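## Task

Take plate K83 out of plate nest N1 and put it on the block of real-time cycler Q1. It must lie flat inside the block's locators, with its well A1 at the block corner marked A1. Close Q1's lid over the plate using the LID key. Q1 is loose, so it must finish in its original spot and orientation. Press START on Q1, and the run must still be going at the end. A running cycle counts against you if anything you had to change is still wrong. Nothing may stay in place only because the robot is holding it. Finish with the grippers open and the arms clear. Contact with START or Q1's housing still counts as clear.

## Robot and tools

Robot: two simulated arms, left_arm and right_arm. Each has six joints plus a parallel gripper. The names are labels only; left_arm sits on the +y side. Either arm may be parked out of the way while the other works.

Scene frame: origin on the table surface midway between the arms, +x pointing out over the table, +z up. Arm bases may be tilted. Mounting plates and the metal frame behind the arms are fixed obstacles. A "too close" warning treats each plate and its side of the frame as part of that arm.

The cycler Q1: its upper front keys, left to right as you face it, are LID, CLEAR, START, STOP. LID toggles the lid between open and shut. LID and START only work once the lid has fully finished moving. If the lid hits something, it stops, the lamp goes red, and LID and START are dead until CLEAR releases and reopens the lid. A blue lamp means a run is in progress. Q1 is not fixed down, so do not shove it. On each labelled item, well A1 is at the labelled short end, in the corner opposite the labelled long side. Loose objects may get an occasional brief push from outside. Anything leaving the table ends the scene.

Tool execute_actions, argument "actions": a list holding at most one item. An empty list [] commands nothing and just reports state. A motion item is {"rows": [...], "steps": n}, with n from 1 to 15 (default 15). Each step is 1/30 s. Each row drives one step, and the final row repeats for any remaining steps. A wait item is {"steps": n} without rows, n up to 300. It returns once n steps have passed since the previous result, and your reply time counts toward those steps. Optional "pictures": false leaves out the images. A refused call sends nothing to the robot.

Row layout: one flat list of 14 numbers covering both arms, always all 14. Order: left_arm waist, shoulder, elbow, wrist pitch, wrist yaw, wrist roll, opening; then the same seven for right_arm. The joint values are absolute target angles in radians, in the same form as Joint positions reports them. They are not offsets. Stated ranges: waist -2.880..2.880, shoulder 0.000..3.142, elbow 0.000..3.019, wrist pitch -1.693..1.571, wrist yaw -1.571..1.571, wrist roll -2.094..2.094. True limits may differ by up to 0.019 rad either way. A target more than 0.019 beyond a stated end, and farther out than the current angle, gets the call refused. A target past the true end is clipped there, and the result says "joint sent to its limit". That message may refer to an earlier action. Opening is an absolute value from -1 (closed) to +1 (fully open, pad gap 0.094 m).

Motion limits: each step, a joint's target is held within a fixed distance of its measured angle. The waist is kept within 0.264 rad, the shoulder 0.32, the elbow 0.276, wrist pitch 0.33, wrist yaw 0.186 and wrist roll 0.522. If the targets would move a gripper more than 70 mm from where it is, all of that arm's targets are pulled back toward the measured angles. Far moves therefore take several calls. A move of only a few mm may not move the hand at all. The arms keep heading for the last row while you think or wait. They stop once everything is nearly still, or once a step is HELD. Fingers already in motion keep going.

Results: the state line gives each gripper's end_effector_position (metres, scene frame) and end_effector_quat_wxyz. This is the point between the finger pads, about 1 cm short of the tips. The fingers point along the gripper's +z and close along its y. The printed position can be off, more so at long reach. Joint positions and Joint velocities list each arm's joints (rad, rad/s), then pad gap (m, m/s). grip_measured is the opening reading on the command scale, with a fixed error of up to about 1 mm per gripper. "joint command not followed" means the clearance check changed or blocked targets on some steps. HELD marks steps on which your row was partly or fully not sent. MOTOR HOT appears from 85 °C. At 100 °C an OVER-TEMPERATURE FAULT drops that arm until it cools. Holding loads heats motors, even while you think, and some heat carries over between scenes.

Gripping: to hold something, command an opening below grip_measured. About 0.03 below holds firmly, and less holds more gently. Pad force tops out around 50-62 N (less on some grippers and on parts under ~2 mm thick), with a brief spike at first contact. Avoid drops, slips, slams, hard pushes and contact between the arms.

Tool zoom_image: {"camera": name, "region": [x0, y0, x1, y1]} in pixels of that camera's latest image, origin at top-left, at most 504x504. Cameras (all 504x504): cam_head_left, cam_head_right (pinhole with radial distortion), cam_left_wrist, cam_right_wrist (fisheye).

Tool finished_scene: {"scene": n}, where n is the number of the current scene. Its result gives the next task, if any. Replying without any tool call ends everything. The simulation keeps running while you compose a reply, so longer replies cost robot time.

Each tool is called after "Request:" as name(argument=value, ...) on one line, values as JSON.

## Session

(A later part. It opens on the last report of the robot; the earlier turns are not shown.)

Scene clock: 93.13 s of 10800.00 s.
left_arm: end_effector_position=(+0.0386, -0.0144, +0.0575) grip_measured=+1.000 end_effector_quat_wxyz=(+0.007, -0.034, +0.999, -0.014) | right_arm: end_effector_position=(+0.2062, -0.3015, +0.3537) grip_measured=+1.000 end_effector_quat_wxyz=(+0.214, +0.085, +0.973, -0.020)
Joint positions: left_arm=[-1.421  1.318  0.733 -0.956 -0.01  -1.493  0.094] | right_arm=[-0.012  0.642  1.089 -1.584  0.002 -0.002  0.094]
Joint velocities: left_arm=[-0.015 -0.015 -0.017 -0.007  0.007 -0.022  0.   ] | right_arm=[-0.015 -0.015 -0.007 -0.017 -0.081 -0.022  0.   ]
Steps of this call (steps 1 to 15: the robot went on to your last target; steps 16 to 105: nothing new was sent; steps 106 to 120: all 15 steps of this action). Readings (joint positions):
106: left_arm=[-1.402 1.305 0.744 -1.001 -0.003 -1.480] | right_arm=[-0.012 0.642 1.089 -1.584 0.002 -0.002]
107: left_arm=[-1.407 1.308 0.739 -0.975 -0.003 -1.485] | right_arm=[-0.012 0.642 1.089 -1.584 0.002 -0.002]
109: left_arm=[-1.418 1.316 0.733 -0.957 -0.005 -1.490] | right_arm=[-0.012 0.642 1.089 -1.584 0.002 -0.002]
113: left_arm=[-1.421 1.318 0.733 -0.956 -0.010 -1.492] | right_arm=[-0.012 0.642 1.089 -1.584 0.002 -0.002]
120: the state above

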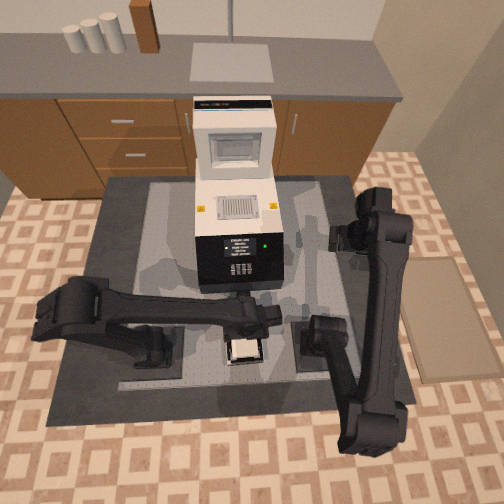

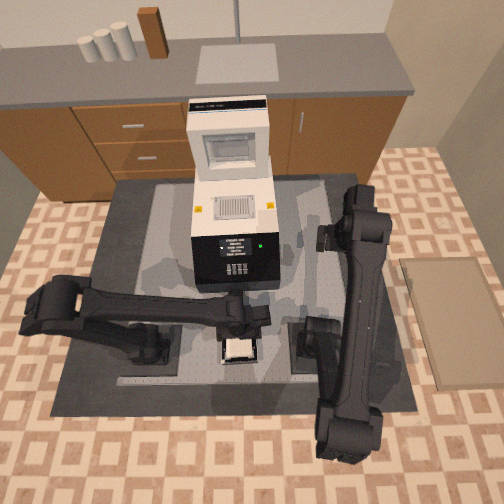

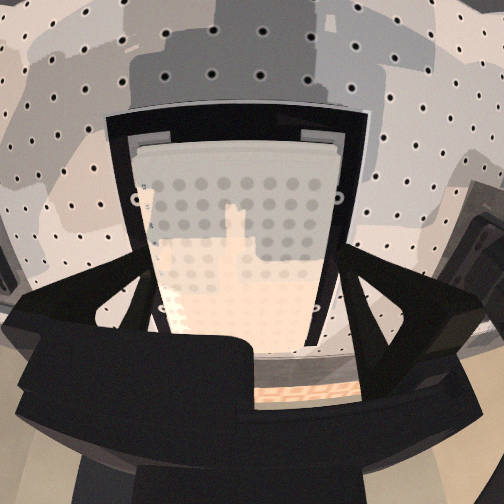

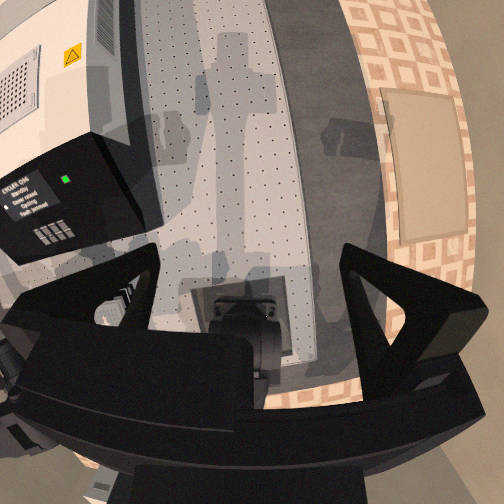

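Request:
execute_actions(actions=[{"rows":[[-1.435,1.28,0.73,-0.95,0,-1.515,1,0,0.647,1.1,-1.584,0,0,1],[-1.435,1.28,0.73,-0.95,0,-1.515,1,0,0.647,1.1,-1.584,0,0,1],[-1.435,1.28,0.73,-0.95,0,-1.515,1,0,0.647,1.1,-1.584,0,0,1],[-1.435,1.28,0.73,-0.95,0,-1.515,1,0,0.647,1.1,-1.584,0,0,1],[-1.45,1.28,0.73,-1.0,0,-1.535,1,0,0.647,1.1,-1.584,0,0,1]]}])

Scene clock: 96.87 s of 10800.00 s.
left_arm: end_effector_position=(+0.0302, -0.0093, +0.0636) grip_measured=+1.000 end_effector_quat_wxyz=(+0.002, -0.038, +0.999, -0.012) | right_arm: end_effector_position=(+0.2062, -0.3015, +0.3537) grip_measured=+1.000 end_effector_quat_wxyz=(+0.214, +0.085, +0.973, -0.020)
Joint positions: left_arm=[-1.442  1.293  0.73  -0.984 -0.003 -1.522  0.094] | right_arm=[-0.012  0.642  1.089 -1.584  0.002 -0.002  0.094]
Joint velocities: left_arm=[-0.005  0.005  0.012  0.007  0.007 -0.037  0.   ] | right_arm=[-0.005 -0.005  0.007  0.002 -0.051 -0.037  0.   ]
Steps of this call (steps 1 to 15: the robot went on to your last target; steps 16 to 90: nothing new was sent; then 0.23 s passed at rest; steps 91 to 105: all 15 steps of this action). Readings (joint positions):
91: left_arm=[-1.421 1.314 0.733 -0.956 -0.010 -1.493] | right_arm=[-0.012 0.642 1.089 -1.584 0.002 -0.002]
92: left_arm=[-1.421 1.309 0.732 -0.956 -0.008 -1.495] | right_arm=[-0.012 0.642 1.089 -1.584 0.002 -0.002]
94: left_arm=[-1.423 1.299 0.730 -0.956 -0.005 -1.498] | right_arm=[-0.012 0.642 1.089 -1.584 0.002 -0.002]
98: left_arm=[-1.436 1.293 0.730 -0.980 -0.003 -1.514] | right_arm=[-0.012 0.642 1.089 -1.584 0.002 -0.002]
105: the state above

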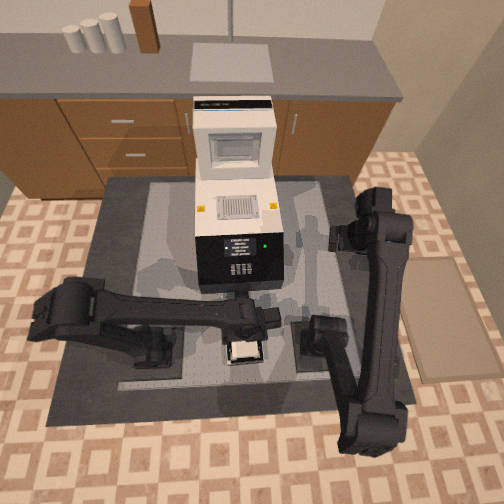

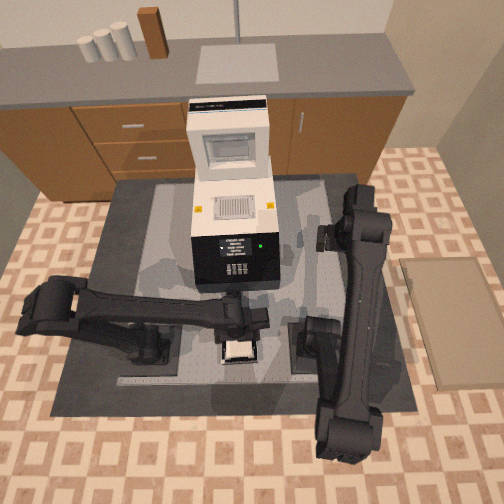

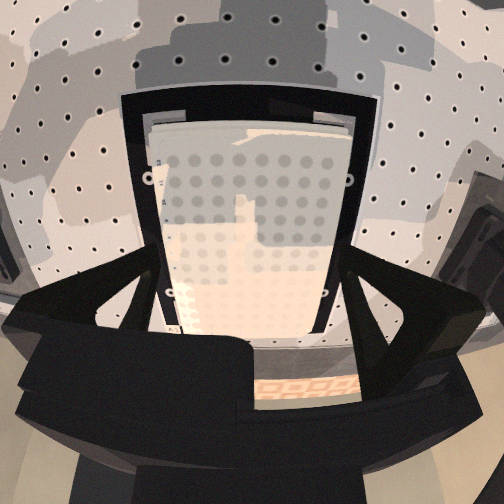

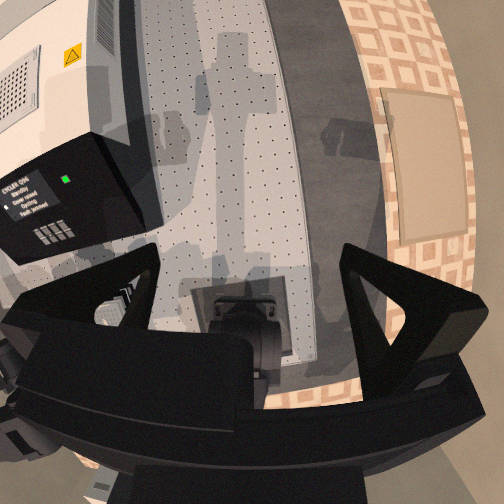

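Request:
execute_actions(actions=[{"rows":[[-1.45,1.31,0.73,-0.97,0,-1.525,1,0,0.647,1.1,-1.584,0,0,1],[-1.45,1.325,0.73,-0.96,0,-1.525,1,0,0.647,1.1,-1.584,0,0,1],[-1.45,1.34,0.73,-0.95,0,-1.525,1,0,0.647,1.1,-1.584,0,0,1],[-1.45,1.355,0.73,-0.945,0,-1.525,1,0,0.647,1.1,-1.584,0,0,1],[-1.45,1.365,0.73,-0.945,0,-1.525,1,0,0.647,1.1,-1.584,0,0,1]]}])

Scene clock: 100.63 s of 10800.00 s.
left_arm: end_effector_position=(+0.0304, -0.0128, +0.0513) grip_measured=+1.000 end_effector_quat_wxyz=(+0.001, -0.040, +0.999, -0.002) | right_arm: end_effector_position=(+0.2062, -0.3015, +0.3537) grip_measured=+1.000 end_effector_quat_wxyz=(+0.214, +0.085, +0.973, -0.020)
Joint positions: left_arm=[-1.442  1.339  0.733 -0.961 -0.002 -1.525  0.094] | right_arm=[-0.012  0.642  1.089 -1.584  0.002 -0.002  0.094]
Joint velocities: left_arm=[-0.024 -0.005  0.007  0.002 -0.022  0.051  0.   ] | right_arm=[-0.015  0.005 -0.002 -0.002  0.081  0.007  0.   ]
Steps of this call (steps 1 to 15: the robot went on to your last target; steps 16 to 90: nothing new was sent; then 0.27 s passed at rest; steps 91 to 105: all 15 steps of this action). Readings (joint positions):
91: left_arm=[-1.442 1.294 0.730 -0.984 -0.003 -1.525] | right_arm=[-0.012 0.642 1.089 -1.584 0.002 -0.002]
92: left_arm=[-1.442 1.295 0.730 -0.983 -0.003 -1.525] | right_arm=[-0.012 0.642 1.089 -1.584 0.002 -0.002]
94: left_arm=[-1.442 1.308 0.730 -0.974 -0.003 -1.525] | right_arm=[-0.012 0.642 1.089 -1.584 0.002 -0.002]
98: left_arm=[-1.442 1.339 0.733 -0.961 -0.002 -1.525] | right_arm=[-0.012 0.642 1.089 -1.584 0.002 -0.002]
105: the state above

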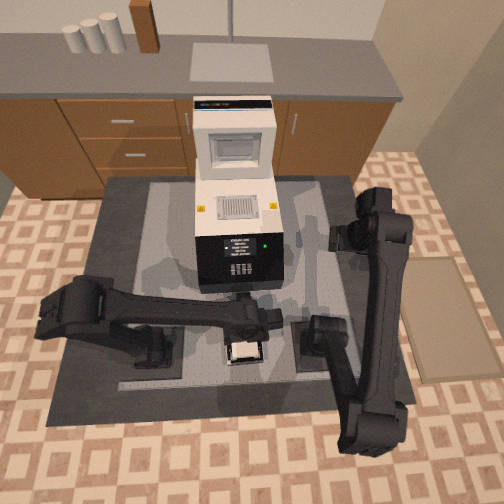

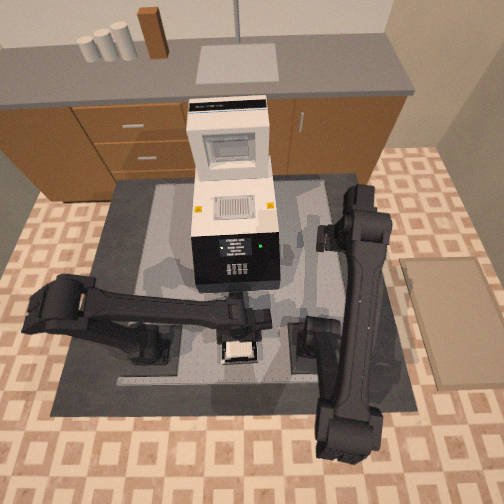

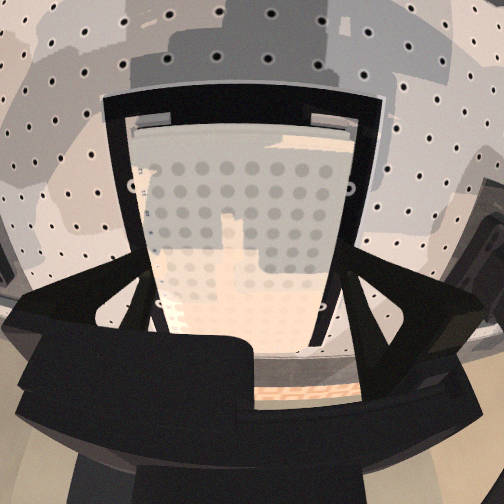

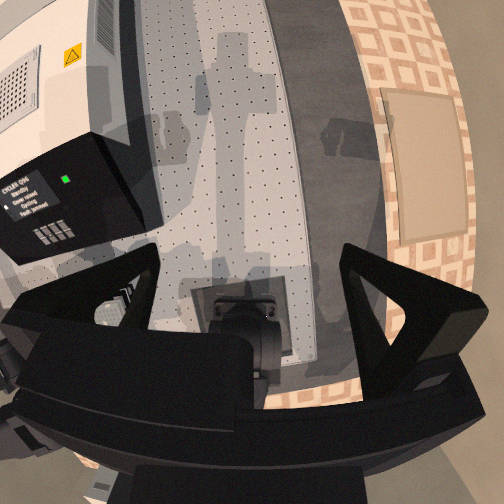

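Request:
execute_actions(actions=[{"rows":[[-1.45,1.30,0.73,-0.945,0,-1.525,1,0,0.647,1.1,-1.584,0,0,1],[-1.45,1.30,0.73,-0.945,0,-1.525,1,0,0.647,1.1,-1.584,0,0,1],[-1.45,1.30,0.73,-0.945,0,-1.525,1,0,0.647,1.1,-1.584,0,0,1],[-1.45,1.30,0.73,-0.945,0,-1.525,1,0,0.647,1.1,-1.584,0,0,1],[-1.45,1.30,0.715,-0.945,0,-1.525,1,0,0.647,1.1,-1.584,0,0,1]]}], pictures=false)

Request:
execute_actions(actions=[{"rows":[[-1.45,1.325,0.715,-0.945,0,-1.525,1,0,0.647,1.1,-1.584,0,0,1],[-1.45,1.34,0.715,-0.945,0,-1.525,1,0,0.647,1.1,-1.584,0,0,1],[-1.45,1.35,0.715,-0.945,0,-1.525,1,0,0.647,1.1,-1.584,0,0,1],[-1.45,1.365,0.715,-0.945,0,-1.525,1,0,0.647,1.1,-1.584,0,0,1]]}])

Scene clock: 104.70 s of 10800.00 s.
left_arm: end_effector_position=(+0.0297, -0.0071, +0.0533) grip_measured=+1.000 end_effector_quat_wxyz=(+0.001, -0.040, +0.999, -0.006) | right_arm: end_effector_position=(+0.2062, -0.3015, +0.3537) grip_measured=+1.000 end_effector_quat_wxyz=(+0.214, +0.085, +0.973, -0.020)
Joint positions: left_arm=[-1.442  1.313  0.715 -0.96  -0.002 -1.525  0.094] | right_arm=[-0.012  0.642  1.089 -1.584  0.002 -0.002  0.094]
Joint velocities: left_arm=[-0.005 -0.005  0.002  0.002 -0.051  0.037  0.   ] | right_arm=[-0.005 -0.024 -0.022 -0.012 -0.037 -0.037  0.   ]
Steps of this call (steps 1 to 15: the robot went on to your last target; steps 16 to 90: nothing new was sent; then 0.57 s passed at rest; steps 91 to 105: all 15 steps of this action). Readings (joint positions):
91: left_arm=[-1.442 1.335 0.733 -0.961 -0.002 -1.525] | right_arm=[-0.012 0.642 1.089 -1.584 0.002 -0.002]
92: left_arm=[-1.442 1.331 0.730 -0.961 -0.002 -1.525] | right_arm=[-0.012 0.642 1.089 -1.584 0.002 -0.002]
94: left_arm=[-1.442 1.322 0.729 -0.961 -0.002 -1.525] | right_arm=[-0.012 0.642 1.089 -1.584 0.002 -0.002]
98: left_arm=[-1.442 1.313 0.721 -0.960 -0.002 -1.525] | right_arm=[-0.012 0.642 1.089 -1.584 0.002 -0.002]
105: the state above

Scene clock: 105.20 s of 10800.00 s.
left_arm: end_effector_position=(+0.0297, -0.0072, +0.0509) grip_measured=+1.000 end_effector_quat_wxyz=(+0.001, -0.040, +0.999, -0.003) | right_arm: end_effector_position=(+0.2062, -0.3015, +0.3537) grip_measured=+1.000 end_effector_quat_wxyz=(+0.214, +0.085, +0.973, -0.020)
Joint positions: left_arm=[-1.442  1.322  0.716 -0.958 -0.001 -1.525  0.094] | right_arm=[-0.012  0.642  1.089 -1.584  0.002 -0.002  0.094]
Joint velocities: left_arm=[-0.005 -0.024  0.012  0.017  0.081 -0.037  0.   ] | right_arm=[ 0.005  0.005 -0.002 -0.007 -0.007  0.125  0.   ]
Steps of this call (steps 1 to 15: all 15 steps of this action). Readings (joint positions):
1: left_arm=[-1.442 1.313 0.715 -0.960 -0.002 -1.525] | right_arm=[-0.012 0.642 1.089 -1.584 0.002 -0.002]
2: left_arm=[-1.442 1.314 0.715 -0.960 -0.002 -1.525] | right_arm=[-0.012 0.642 1.089 -1.584 0.002 -0.002]
4: left_arm=[-1.442 1.321 0.715 -0.960 -0.001 -1.525] | right_arm=[-0.012 0.642 1.089 -1.584 0.002 -0.002]
8: left_arm=[-1.442 1.322 0.716 -0.958 -0.001 -1.525] | right_arm=[-0.012 0.642 1.089 -1.584 0.002 -0.002]
15: the state above

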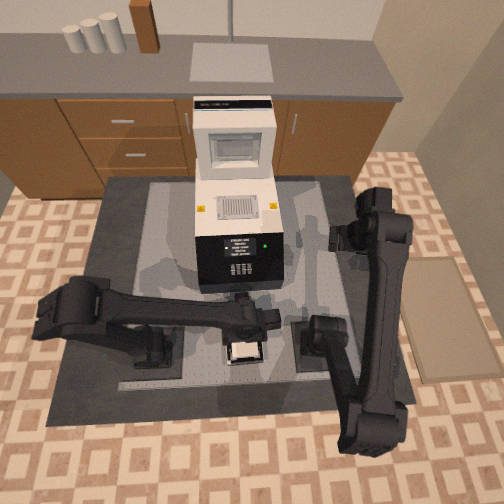

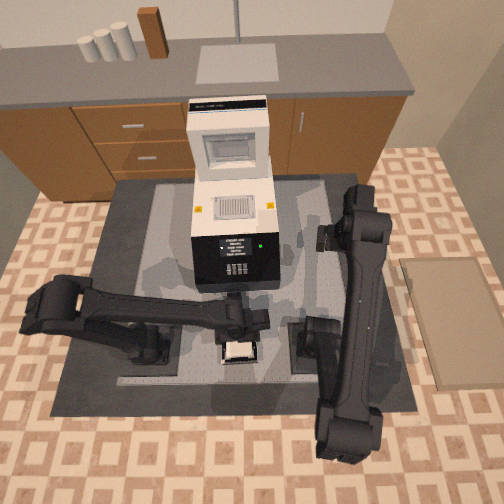

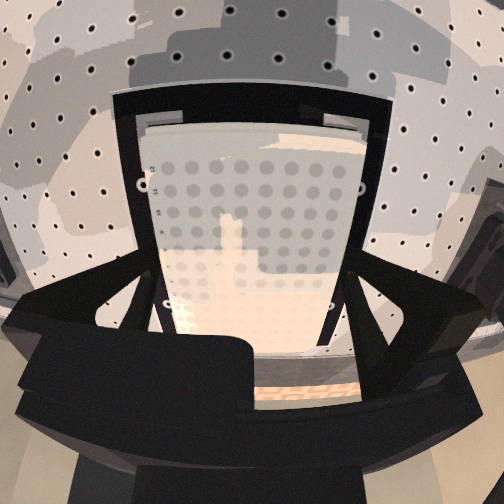

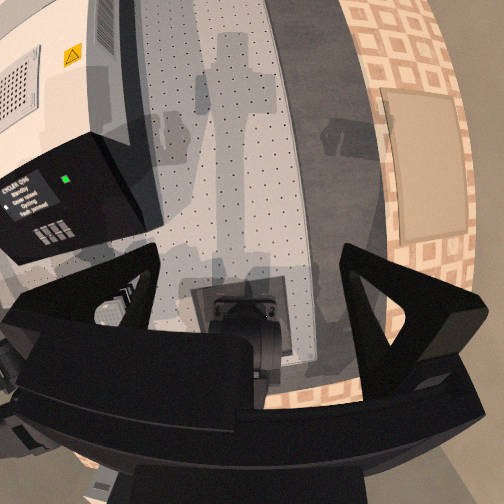

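Request:
execute_actions(actions=[{"rows":[[-1.45,1.30,0.715,-0.945,0,-1.525,1,0,0.647,1.1,-1.584,0,0,1],[-1.45,1.30,0.715,-0.945,0,-1.525,1,0,0.647,1.1,-1.584,0,0,1],[-1.45,1.30,0.715,-0.945,0,-1.525,1,0,0.647,1.1,-1.584,0,0,1],[-1.45,1.30,0.715,-0.945,0,-1.525,1,0,0.647,1.1,-1.584,0,0,1],[-1.45,1.30,0.715,-0.945,0,-1.525,0.9,0,0.647,1.1,-1.584,0,0,1],[-1.45,1.30,0.715,-0.945,0,-1.525,0.78,0,0.647,1.1,-1.584,0,0,1]]}])

Scene clock: 108.03 s of 10800.00 s.
left_arm: end_effector_position=(+0.0298, -0.0082, +0.0523) grip_measured=+0.792 end_effector_quat_wxyz=(+0.001, -0.040, +0.999, -0.009) | right_arm: end_effector_position=(+0.2062, -0.3015, +0.3537) grip_measured=+1.000 end_effector_quat_wxyz=(+0.214, +0.085, +0.973, -0.020)
Joint positions: left_arm=[-1.442  1.314  0.714 -0.952 -0.001 -1.525  0.084] | right_arm=[-0.012  0.642  1.089 -1.584  0.002 -0.002  0.094]
Joint velocities: left_arm=[ 0.005 -0.015 -0.002  0.002 -0.007 -0.051  0.001] | right_arm=[-0.005  0.015 -0.022  0.002 -0.081  0.022  0.   ]
Steps of this call (steps 1 to 15: the robot went on to your last target; steps 16 to 70: nothing new was sent; steps 71 to 85: all 15 steps of this action). Readings (joint positions):
71: left_arm=[-1.442 1.319 0.716 -0.958 -0.001 -1.525] | right_arm=[-0.012 0.642 1.089 -1.584 0.002 -0.002]
72: left_arm=[-1.442 1.317 0.715 -0.958 -0.001 -1.525] | right_arm=[-0.012 0.642 1.089 -1.584 0.002 -0.002]
74: left_arm=[-1.442 1.315 0.714 -0.958 -0.001 -1.525] | right_arm=[-0.012 0.642 1.089 -1.584 0.002 -0.002]
78: left_arm=[-1.442 1.314 0.714 -0.952 -0.001 -1.525] | right_arm=[-0.012 0.642 1.089 -1.584 0.002 -0.002]
85: the state above

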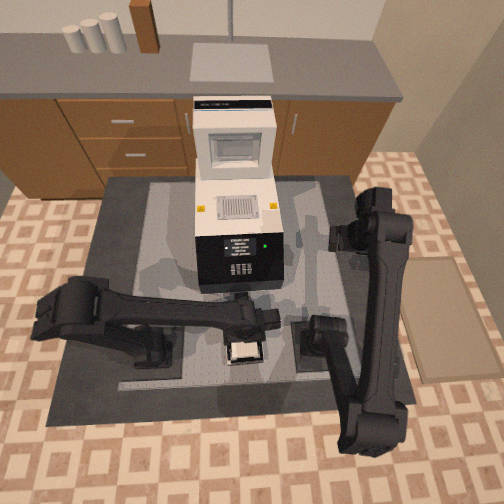

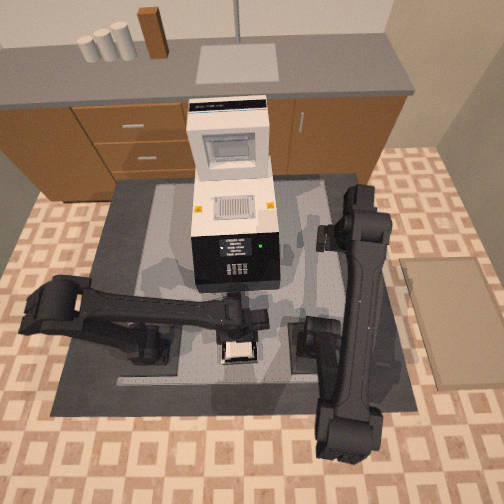

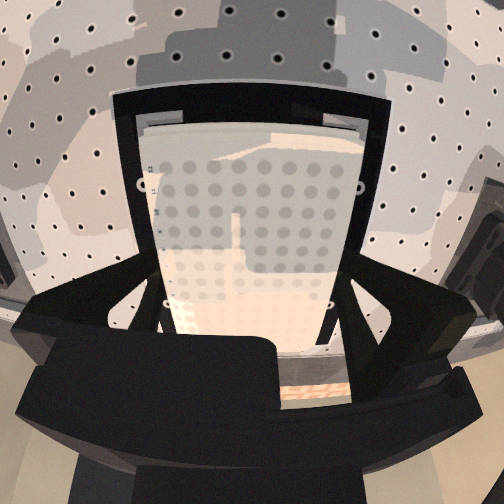

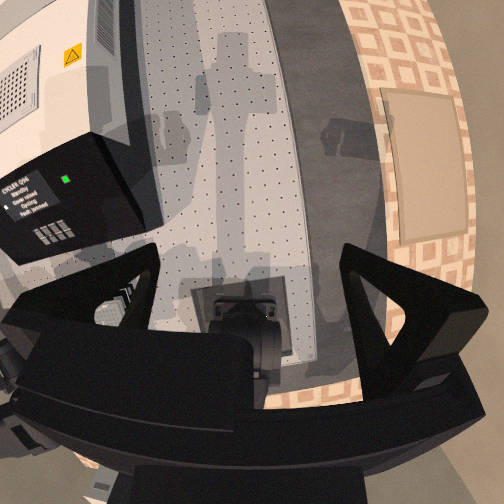

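Request:
execute_actions(actions=[{"rows":[[-1.45,1.30,0.715,-0.945,0,-1.525,0.76,0,0.647,1.1,-1.584,0,0,1],[-1.45,1.30,0.715,-0.945,0,-1.525,0.76,0,0.647,1.1,-1.584,0,0,1],[-1.45,1.30,0.715,-0.945,0,-1.525,0.76,0,0.647,1.1,-1.584,0,0,1],[-1.45,1.30,0.715,-0.945,0,-1.525,0.76,0,0.647,1.1,-1.584,0,0,1],[-1.45,1.29,0.76,-0.99,0,-1.525,0.76,0,0.647,1.1,-1.584,0,0,1],[-1.45,1.28,0.775,-1.01,0,-1.525,0.76,0,0.647,1.1,-1.584,0,0,1],[-1.45,1.27,0.79,-1.04,0,-1.525,0.76,0,0.647,1.1,-1.584,0,0,1],[-1.45,1.26,0.81,-1.07,0,-1.525,0.76,0,0.647,1.1,-1.584,0,0,1],[-1.45,1.25,0.83,-1.10,0,-1.525,0.76,0,0.647,1.1,-1.584,0,0,1],[-1.45,1.24,0.85,-1.13,0,-1.525,0.76,0,0.647,1.1,-1.584,0,0,1],[-1.45,1.23,0.88,-1.18,0,-1.525,0.76,0,0.647,1.1,-1.584,0,0,1],[-1.45,1.21,0.92,-1.24,0,-1.525,0.76,0,0.647,1.1,-1.584,0,0,1]]}])

Request:
execute_actions(actions=[{"rows":[[-1.45,1.19,1.0,-1.33,0,-1.3,0.76,0,0.647,1.1,-1.584,0,0,1],[-1.45,1.18,1.07,-1.42,0,-1.1,0.76,0,0.647,1.1,-1.584,0,0,1],[-1.45,1.17,1.14,-1.5,0,-0.9,0.76,0,0.647,1.1,-1.584,0,0,1],[-1.45,1.16,1.22,-1.6,0,-0.6,0.76,0,0.647,1.1,-1.584,0,0,1],[-1.45,1.15,1.33,-1.69,0,0.9,0.76,0,0.647,1.1,-1.584,0,0,1]]}], pictures=false)

Request:
execute_actions(actions=[{"steps":15}])

Scene clock: 114.47 s of 10800.00 s.
left_arm: end_effector_position=(+0.0304, -0.0132, +0.1273) grip_measured=+0.776 end_effector_quat_wxyz=(+0.001, -0.040, +0.999, +0.001) | right_arm: end_effector_position=(+0.2062, -0.3015, +0.3537) grip_measured=+1.000 end_effector_quat_wxyz=(+0.214, +0.085, +0.973, -0.020)
Joint positions: left_arm=[-1.442  1.232  0.865 -1.206 -0.001 -1.525  0.083] | right_arm=[-0.012  0.642  1.089 -1.584  0.002 -0.002  0.094]
Joint velocities: left_arm=[-0.024 -0.376  0.486 -0.252 -0.037  0.051 -0.   ] | right_arm=[-0.015 -0.015 -0.002  0.002 -0.037  0.051  0.   ]
Steps of this call (steps 1 to 15: the robot went on to your last target; steps 16 to 90: nothing new was sent; then 2.93 s passed at rest; steps 91 to 105: all 15 steps of this action). Readings (joint positions):
91: left_arm=[-1.442 1.314 0.714 -0.952 -0.001 -1.525] | right_arm=[-0.012 0.642 1.089 -1.584 0.002 -0.002]
92: left_arm=[-1.442 1.314 0.714 -0.952 -0.001 -1.525] | right_arm=[-0.012 0.642 1.089 -1.584 0.002 -0.002]
94: left_arm=[-1.442 1.314 0.714 -0.952 -0.001 -1.525] | right_arm=[-0.012 0.642 1.089 -1.584 0.002 -0.002]
98: left_arm=[-1.442 1.306 0.732 -1.004 -0.001 -1.525] | right_arm=[-0.012 0.642 1.089 -1.584 0.002 -0.002]
105: the state above

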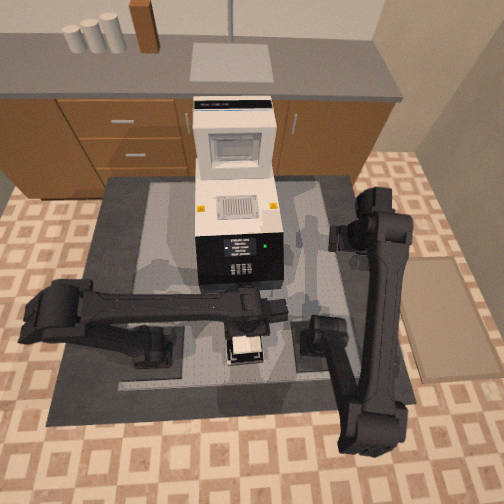

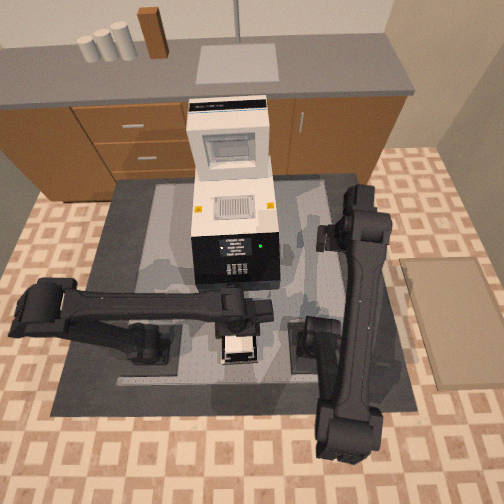

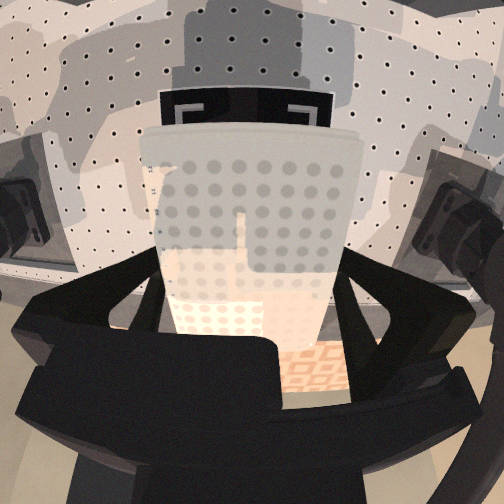

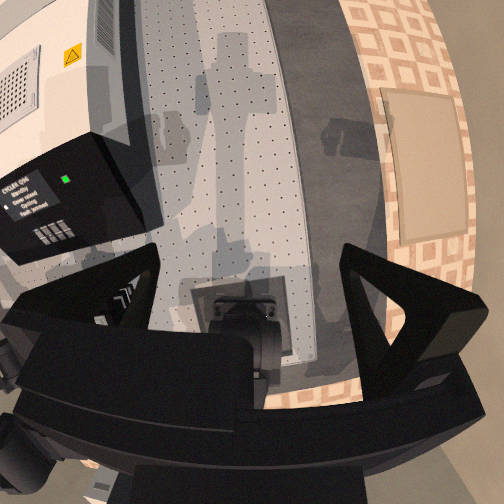

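Scene clock: 114.97 s of 10800.00 s.
left_arm: end_effector_position=(+0.0310, -0.0181, +0.3178) grip_measured=+0.776 end_effector_quat_wxyz=(+0.022, +0.509, +0.860, -0.027) | right_arm: end_effector_position=(+0.2062, -0.3015, +0.3537) grip_measured=+1.000 end_effector_quat_wxyz=(+0.214, +0.085, +0.973, -0.020)
Joint positions: left_arm=[-1.442  1.144  1.301 -1.659 -0.001 -0.376  0.083] | right_arm=[-0.012  0.642  1.089 -1.584  0.002 -0.002  0.094]
Joint velocities: left_arm=[-0.005 -0.19  -0.007 -0.09   0.022  2.806 -0.   ] | right_arm=[-0.005 -0.005  0.002  0.007 -0.051  0.037  0.   ]
joint sent to its limit (left arm) — the command would take joint 4 (wrist pitch) past its lower limit, so that joint was sent only as far as its limit.
Steps of this call (steps 1 to 15: all 15 steps of this action). Readings (joint positions):
1: left_arm=[-1.442 1.222 0.888 -1.232 -0.001 -1.489] | right_arm=[-0.012 0.642 1.089 -1.584 0.002 -0.002]
2: left_arm=[-1.442 1.215 0.918 -1.280 -0.001 -1.428] | right_arm=[-0.012 0.642 1.089 -1.584 0.002 -0.002]
4: left_arm=[-1.442 1.208 0.990 -1.382 -0.001 -1.297] | right_arm=[-0.012 0.642 1.089 -1.584 0.002 -0.002]
8: left_arm=[-1.442 1.196 1.149 -1.555 -0.001 -1.055] | right_arm=[-0.012 0.642 1.089 -1.584 0.002 -0.002]
15: the state above

Scene clock: 115.47 s of 10800.00 s.
left_arm: end_effector_position=(+0.0308, -0.0159, +0.3185) grip_measured=+0.776 end_effector_quat_wxyz=(+0.031, +0.899, +0.436, -0.010) | right_arm: end_effector_position=(+0.2062, -0.3015, +0.3537) grip_measured=+1.000 end_effector_quat_wxyz=(+0.214, +0.085, +0.973, -0.020)
Joint positions: left_arm=[-1.442  1.141  1.301 -1.666 -0.001  0.793  0.083] | right_arm=[-0.012  0.642  1.089 -1.584  0.002 -0.002  0.094]
Joint velocities: left_arm=[-0.005 -0.005 -0.017 -0.022  0.037  0.711 -0.001] | right_arm=[-0.005  0.005 -0.012  0.007 -0.022  0.007  0.   ]
joint sent to its limit (left arm) — the command would take joint 4 (wrist pitch) past its lower limit, so that joint was sent only as far as its limit.
Steps of this call (steps 1 to 15: the robot went on to your last target). Readings (joint positions):
1: left_arm=[-1.442 1.139 1.301 -1.663 -0.001 -0.277] | right_arm=[-0.012 0.642 1.089 -1.584 0.002 -0.002]
2: left_arm=[-1.442 1.138 1.301 -1.665 -0.001 -0.177] | right_arm=[-0.012 0.642 1.089 -1.584 0.002 -0.002]
4: left_arm=[-1.442 1.140 1.301 -1.666 -0.001 0.023] | right_arm=[-0.012 0.642 1.089 -1.584 0.002 -0.002]
8: left_arm=[-1.442 1.141 1.301 -1.666 -0.001 0.422] | right_arm=[-0.012 0.642 1.089 -1.584 0.002 -0.002]
15: the state above

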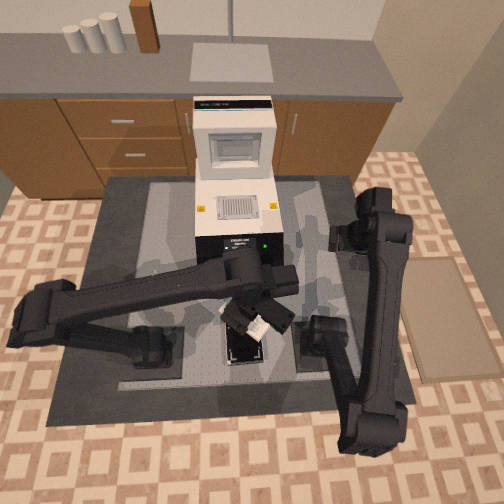

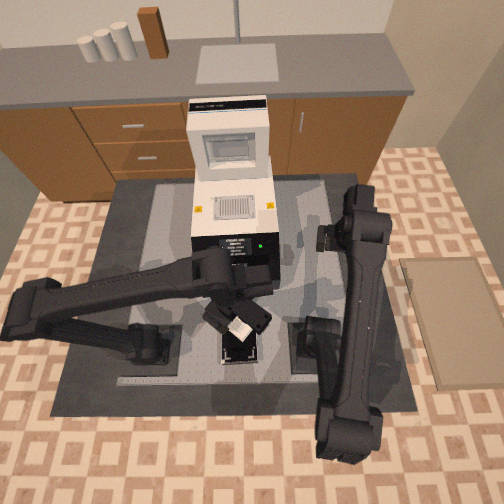

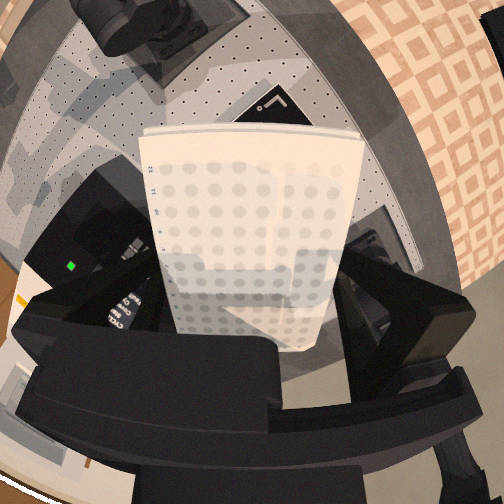

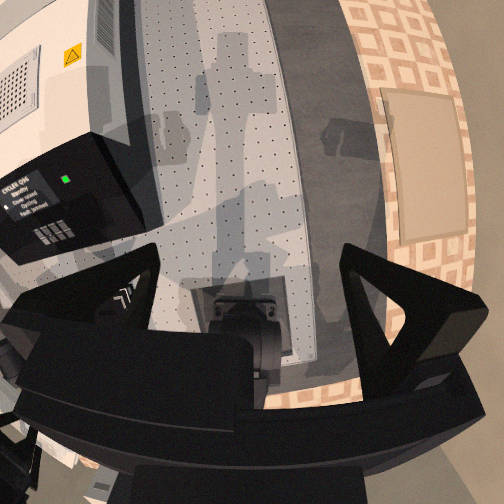

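Request:
execute_actions(actions=[{"rows":[[-1.3,1.17,1.36,-1.665,0,0.89,0.745,0,0.647,1.1,-1.584,0,0,1],[-1.2,1.2,1.40,-1.665,0,0.89,0.745,0,0.647,1.1,-1.584,0,0,1],[-1.1,1.25,1.45,-1.665,0,0.89,0.745,0,0.647,1.1,-1.584,0,0,1],[-1.0,1.3,1.5,-1.665,0,0.89,0.745,0,0.647,1.1,-1.584,0,0,1],[-0.92,1.35,1.55,-1.665,0,0.89,0.745,0,0.647,1.1,-1.584,0,0,1],[-0.85,1.4,1.6,-1.665,0,0.89,0.745,0,0.647,1.1,-1.584,0,0,1],[-0.8,1.45,1.65,-1.665,0,0.89,0.745,0,0.647,1.1,-1.584,0,0,1],[-0.75,1.5,1.7,-1.665,0,0.89,0.745,0,0.647,1.1,-1.584,0,0,1],[-0.69,1.55,1.72,-1.665,0,0.89,0.745,0,0.647,1.1,-1.584,0,0,1]]}], pictures=false)

Request:
execute_actions(actions=[{"steps":15}])

Scene clock: 119.47 s of 10800.00 s.
left_arm: end_effector_position=(+0.3220, -0.0151, +0.3033) grip_measured=+0.766 end_effector_quat_wxyz=(+0.002, +0.734, +0.679, -0.002) | right_arm: end_effector_position=(+0.2062, -0.3015, +0.3537) grip_measured=+1.000 end_effector_quat_wxyz=(+0.214, +0.085, +0.973, -0.020)
Joint positions: left_arm=[-0.755  1.534  1.633 -1.666  0.004  0.89   0.083] | right_arm=[-0.012  0.642  1.089 -1.584  0.002 -0.002  0.094]
Joint velocities: left_arm=[ 1.265  0.747  0.476 -0.002 -0.037  0.037  0.   ] | right_arm=[-0.005 -0.015 -0.007 -0.007  0.022 -0.022  0.   ]
joint sent to its limit (left arm) — the command would take joint 4 (wrist pitch) past its lower limit, so that joint was sent only as far as its limit.
Steps of this call (steps 1 to 30: the robot went on to your last target; steps 31 to 90: nothing new was sent; then 0.50 s passed at rest; steps 91 to 105: all 15 steps of this action). Readings (joint positions):
91: left_arm=[-1.430 1.142 1.301 -1.666 0.005 0.890] | right_arm=[-0.012 0.642 1.089 -1.584 0.002 -0.002]
92: left_arm=[-1.397 1.146 1.305 -1.666 0.007 0.890] | right_arm=[-0.012 0.642 1.089 -1.584 0.002 -0.002]
94: left_arm=[-1.290 1.175 1.336 -1.666 0.008 0.890] | right_arm=[-0.012 0.642 1.089 -1.584 0.002 -0.002]
98: left_arm=[-1.074 1.300 1.462 -1.666 0.006 0.890] | right_arm=[-0.012 0.642 1.089 -1.584 0.002 -0.002]
105: the state above

Scene clock: 119.97 s of 10800.00 s.
left_arm: end_effector_position=(+0.3530, +0.0001, +0.2990) grip_measured=+0.766 end_effector_quat_wxyz=(-0.001, +0.711, +0.703, +0.001) | right_arm: end_effector_position=(+0.2062, -0.3015, +0.3537) grip_measured=+1.000 end_effector_quat_wxyz=(+0.214, +0.085, +0.973, -0.020)
Joint positions: left_arm=[-0.688  1.572  1.665 -1.666 -0.002  0.89   0.083] | right_arm=[-0.012  0.642  1.089 -1.584  0.002 -0.002  0.094]
Joint velocities: left_arm=[-0.015 -0.005  0.002  0.017 -0.007  0.037 -0.   ] | right_arm=[-0.005 -0.005 -0.012 -0.002  0.022 -0.037  0.   ]
Steps of this call (steps 1 to 15: the robot went on to your last target). Readings (joint positions):
1: left_arm=[-0.716 1.557 1.647 -1.666 0.001 0.890] | right_arm=[-0.012 0.642 1.089 -1.584 0.002 -0.002]
2: left_arm=[-0.685 1.572 1.653 -1.666 -0.001 0.890] | right_arm=[-0.012 0.642 1.089 -1.584 0.002 -0.002]
4: left_arm=[-0.652 1.584 1.654 -1.666 -0.004 0.890] | right_arm=[-0.012 0.642 1.089 -1.584 0.002 -0.002]
8: left_arm=[-0.663 1.579 1.660 -1.666 -0.004 0.890] | right_arm=[-0.012 0.642 1.089 -1.584 0.002 -0.002]
15: the state above

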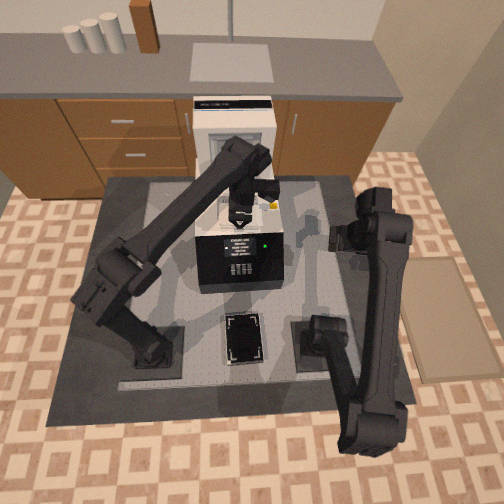

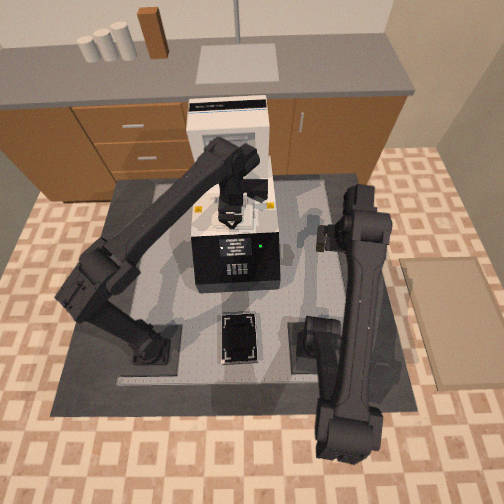

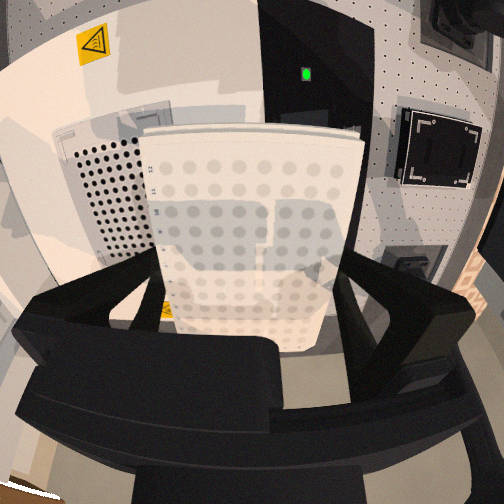

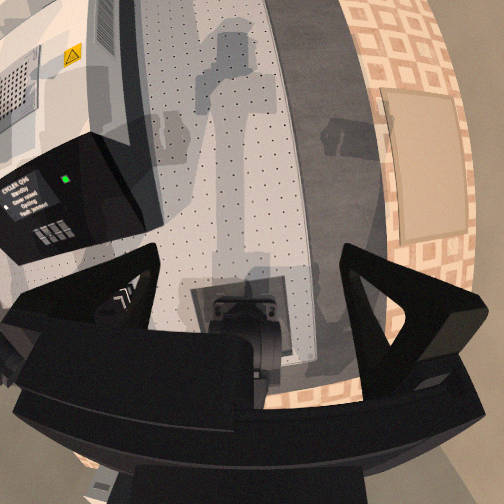

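Request:
execute_actions(actions=[{"rows":[[-0.67,1.6,1.75,-1.665,0,0.995,0.745,0,0.647,1.1,-1.584,0,0,1],[-0.66,1.63,1.78,-1.665,0,0.995,0.745,0,0.647,1.1,-1.584,0,0,1],[-0.65,1.66,1.81,-1.665,0,0.995,0.745,0,0.647,1.1,-1.584,0,0,1],[-0.64,1.69,1.84,-1.665,0,0.995,0.745,0,0.647,1.1,-1.584,0,0,1],[-0.63,1.72,1.87,-1.665,0,0.995,0.745,0,0.647,1.1,-1.584,0,0,1],[-0.615,1.745,1.9,-1.665,0,0.995,0.745,0,0.647,1.1,-1.584,0,0,1],[-0.6,1.77,1.93,-1.665,0,0.995,0.745,0,0.647,1.1,-1.584,0,0,1],[-0.59,1.79,1.95,-1.665,0,0.995,0.745,0,0.647,1.1,-1.584,0,0,1],[-0.575,1.81,1.965,-1.665,0,0.995,0.745,0,0.647,1.1,-1.584,0,0,1]]}], pictures=false)

Request:
execute_actions(actions=[{"steps":12}])

Scene clock: 125.67 s of 10800.00 s.
left_arm: end_effector_position=(+0.4661, -0.0034, +0.2674) grip_measured=+0.766 end_effector_quat_wxyz=(-0.003, +0.699, +0.715, +0.000) | right_arm: end_effector_position=(+0.2062, -0.3015, +0.3537) grip_measured=+1.000 end_effector_quat_wxyz=(+0.214, +0.085, +0.973, -0.020)
Joint positions: left_arm=[-0.564  1.83   1.919 -1.666 -0.001  0.98   0.083] | right_arm=[-0.012  0.642  1.089 -1.584  0.002 -0.002  0.094]
Joint velocities: left_arm=[ 0.054  0.161 -0.002 -0.007  0.051  0.037  0.001] | right_arm=[ 0.005  0.005 -0.007 -0.012 -0.037 -0.066  0.   ]
Steps of this call (steps 1 to 15: the robot went on to your last target; steps 16 to 90: nothing new was sent; then 2.20 s passed at rest; steps 91 to 105: all 15 steps of this action). Readings (joint positions):
91: left_arm=[-0.688 1.574 1.669 -1.666 -0.002 0.906] | right_arm=[-0.012 0.642 1.089 -1.584 0.002 -0.002]
92: left_arm=[-0.686 1.580 1.680 -1.666 -0.002 0.922] | right_arm=[-0.012 0.642 1.089 -1.584 0.002 -0.002]
94: left_arm=[-0.678 1.611 1.733 -1.666 -0.002 0.945] | right_arm=[-0.012 0.642 1.089 -1.584 0.002 -0.002]
98: left_arm=[-0.637 1.717 1.872 -1.666 -0.001 0.969] | right_arm=[-0.012 0.642 1.089 -1.584 0.002 -0.002]
105: the state above

Scene clock: 126.07 s of 10800.00 s.
left_arm: end_effector_position=(+0.4659, -0.0042, +0.2665) grip_measured=+0.766 end_effector_quat_wxyz=(-0.004, +0.701, +0.713, -0.000) | right_arm: end_effector_position=(+0.2062, -0.3015, +0.3537) grip_measured=+1.000 end_effector_quat_wxyz=(+0.214, +0.085, +0.973, -0.020)
Joint positions: left_arm=[-0.566  1.832  1.919 -1.666 -0.001  0.984  0.083] | right_arm=[-0.012  0.642  1.089 -1.584  0.002 -0.002  0.094]
Joint velocities: left_arm=[-0.005 -0.005 -0.007  0.007  0.037  0.037 -0.001] | right_arm=[ 0.005 -0.005 -0.002  0.002 -0.037 -0.125  0.   ]
Steps of this call (steps 1 to 12: the robot went on to your last target). Readings (joint positions):
1: left_arm=[-0.563 1.833 1.919 -1.666 -0.001 0.981] | right_arm=[-0.012 0.642 1.089 -1.584 0.002 -0.002]
2: left_arm=[-0.563 1.834 1.919 -1.666 -0.001 0.981] | right_arm=[-0.012 0.642 1.089 -1.584 0.002 -0.002]
4: left_arm=[-0.565 1.832 1.919 -1.666 -0.001 0.982] | right_arm=[-0.012 0.642 1.089 -1.584 0.002 -0.002]
8: left_arm=[-0.566 1.832 1.919 -1.666 -0.001 0.984] | right_arm=[-0.012 0.642 1.089 -1.584 0.002 -0.002]
12: the state above

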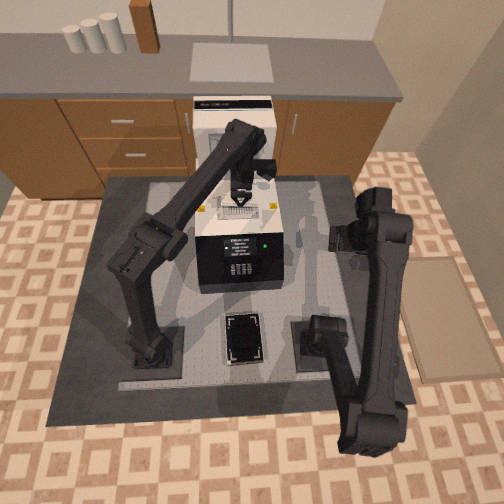

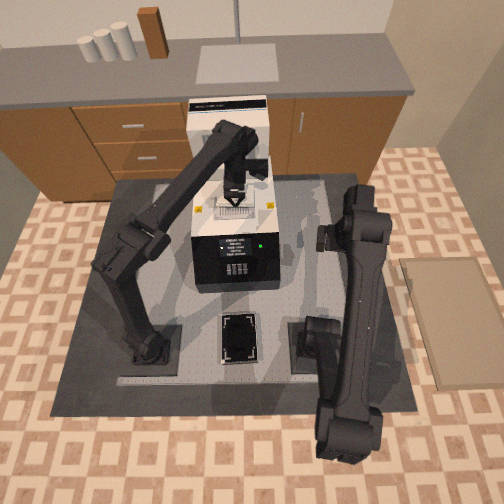

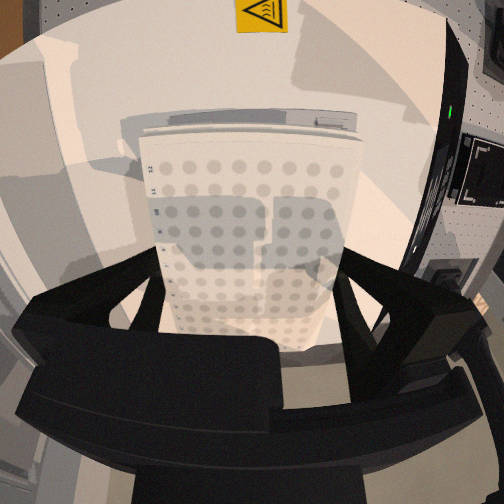

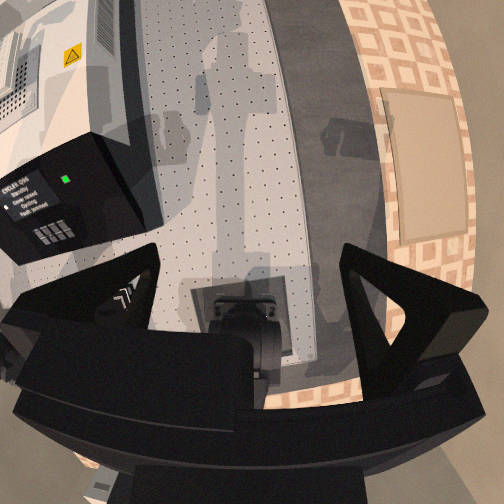

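Request:
execute_actions(actions=[{"rows":[[-0.58,1.80,1.92,-1.64,0,0.995,0.745,0,0.647,1.1,-1.584,0,0,1],[-0.58,1.80,1.90,-1.62,0,0.995,0.745,0,0.647,1.1,-1.584,0,0,1],[-0.58,1.80,1.88,-1.60,0,0.995,0.745,0,0.647,1.1,-1.584,0,0,1],[-0.58,1.80,1.865,-1.58,0,0.995,0.745,0,0.647,1.1,-1.584,0,0,1]]}])

Request:
zoom_image(camera="cam_left_wrist", region=[110, 70, 390, 250])

Scene clock: 129.53 s of 10800.00 s.
left_arm: end_effector_position=(+0.4664, -0.0074, +0.2501) grip_measured=+0.766 end_effector_quat_wxyz=(+0.006, +0.703, +0.711, +0.002) | right_arm: end_effector_position=(+0.2062, -0.3015, +0.3537) grip_measured=+1.000 end_effector_quat_wxyz=(+0.214, +0.085, +0.973, -0.020)
Joint positions: left_arm=[-0.57   1.821  1.861 -1.598 -0.001  0.985  0.083] | right_arm=[-0.012  0.642  1.089 -1.584  0.002 -0.002  0.094]
Joint velocities: left_arm=[-0.005 -0.005 -0.012  0.002 -0.007 -0.051 -0.   ] | right_arm=[ 0.005  0.005  0.007 -0.007  0.007  0.007  0.   ]
Steps of this call (steps 1 to 15: the robot went on to your last target; steps 16 to 89: nothing new was sent; steps 90 to 104: all 15 steps of this action). Readings (joint positions):
90: left_arm=[-0.566 1.832 1.919 -1.664 -0.001 0.985] | right_arm=[-0.012 0.642 1.089 -1.584 0.002 -0.002]
91: left_arm=[-0.566 1.831 1.916 -1.657 -0.001 0.985] | right_arm=[-0.012 0.642 1.089 -1.584 0.002 -0.002]
93: left_arm=[-0.567 1.824 1.894 -1.628 -0.001 0.985] | right_arm=[-0.012 0.642 1.089 -1.584 0.002 -0.002]
97: left_arm=[-0.569 1.821 1.863 -1.602 -0.001 0.985] | right_arm=[-0.012 0.642 1.089 -1.584 0.002 -0.002]
104: the state above

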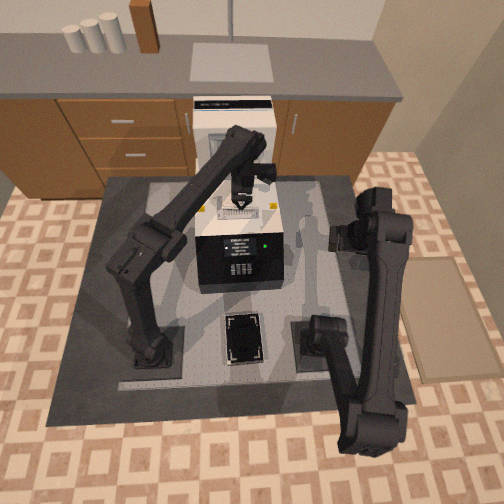

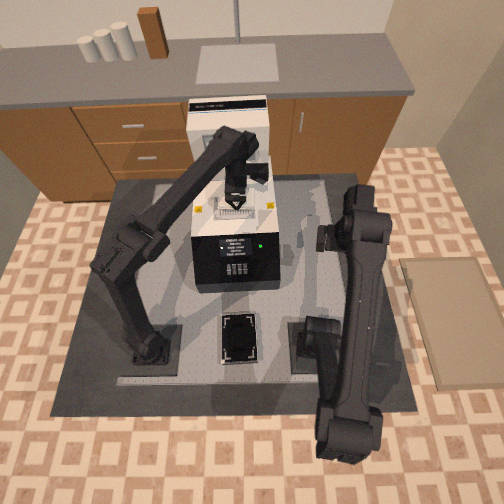

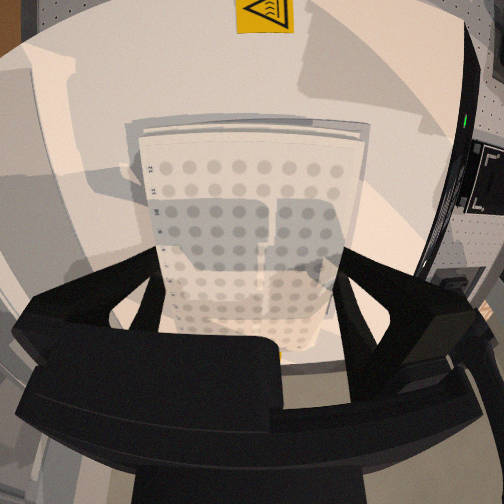

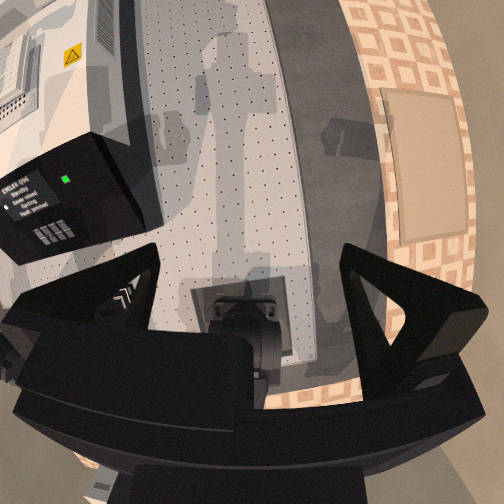

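Region (110, 70, 390, 250) of cam_left_wrist's 504x504 image, scaled by 1.800, with more detail than that image has; it fills the top 324 rows of this view, and the rest is white.

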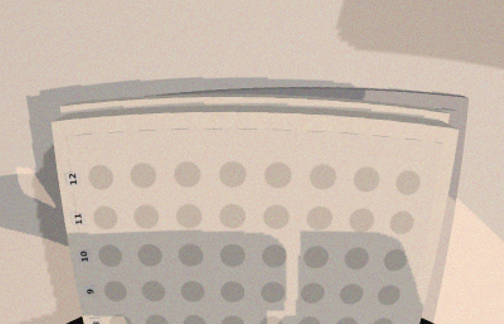

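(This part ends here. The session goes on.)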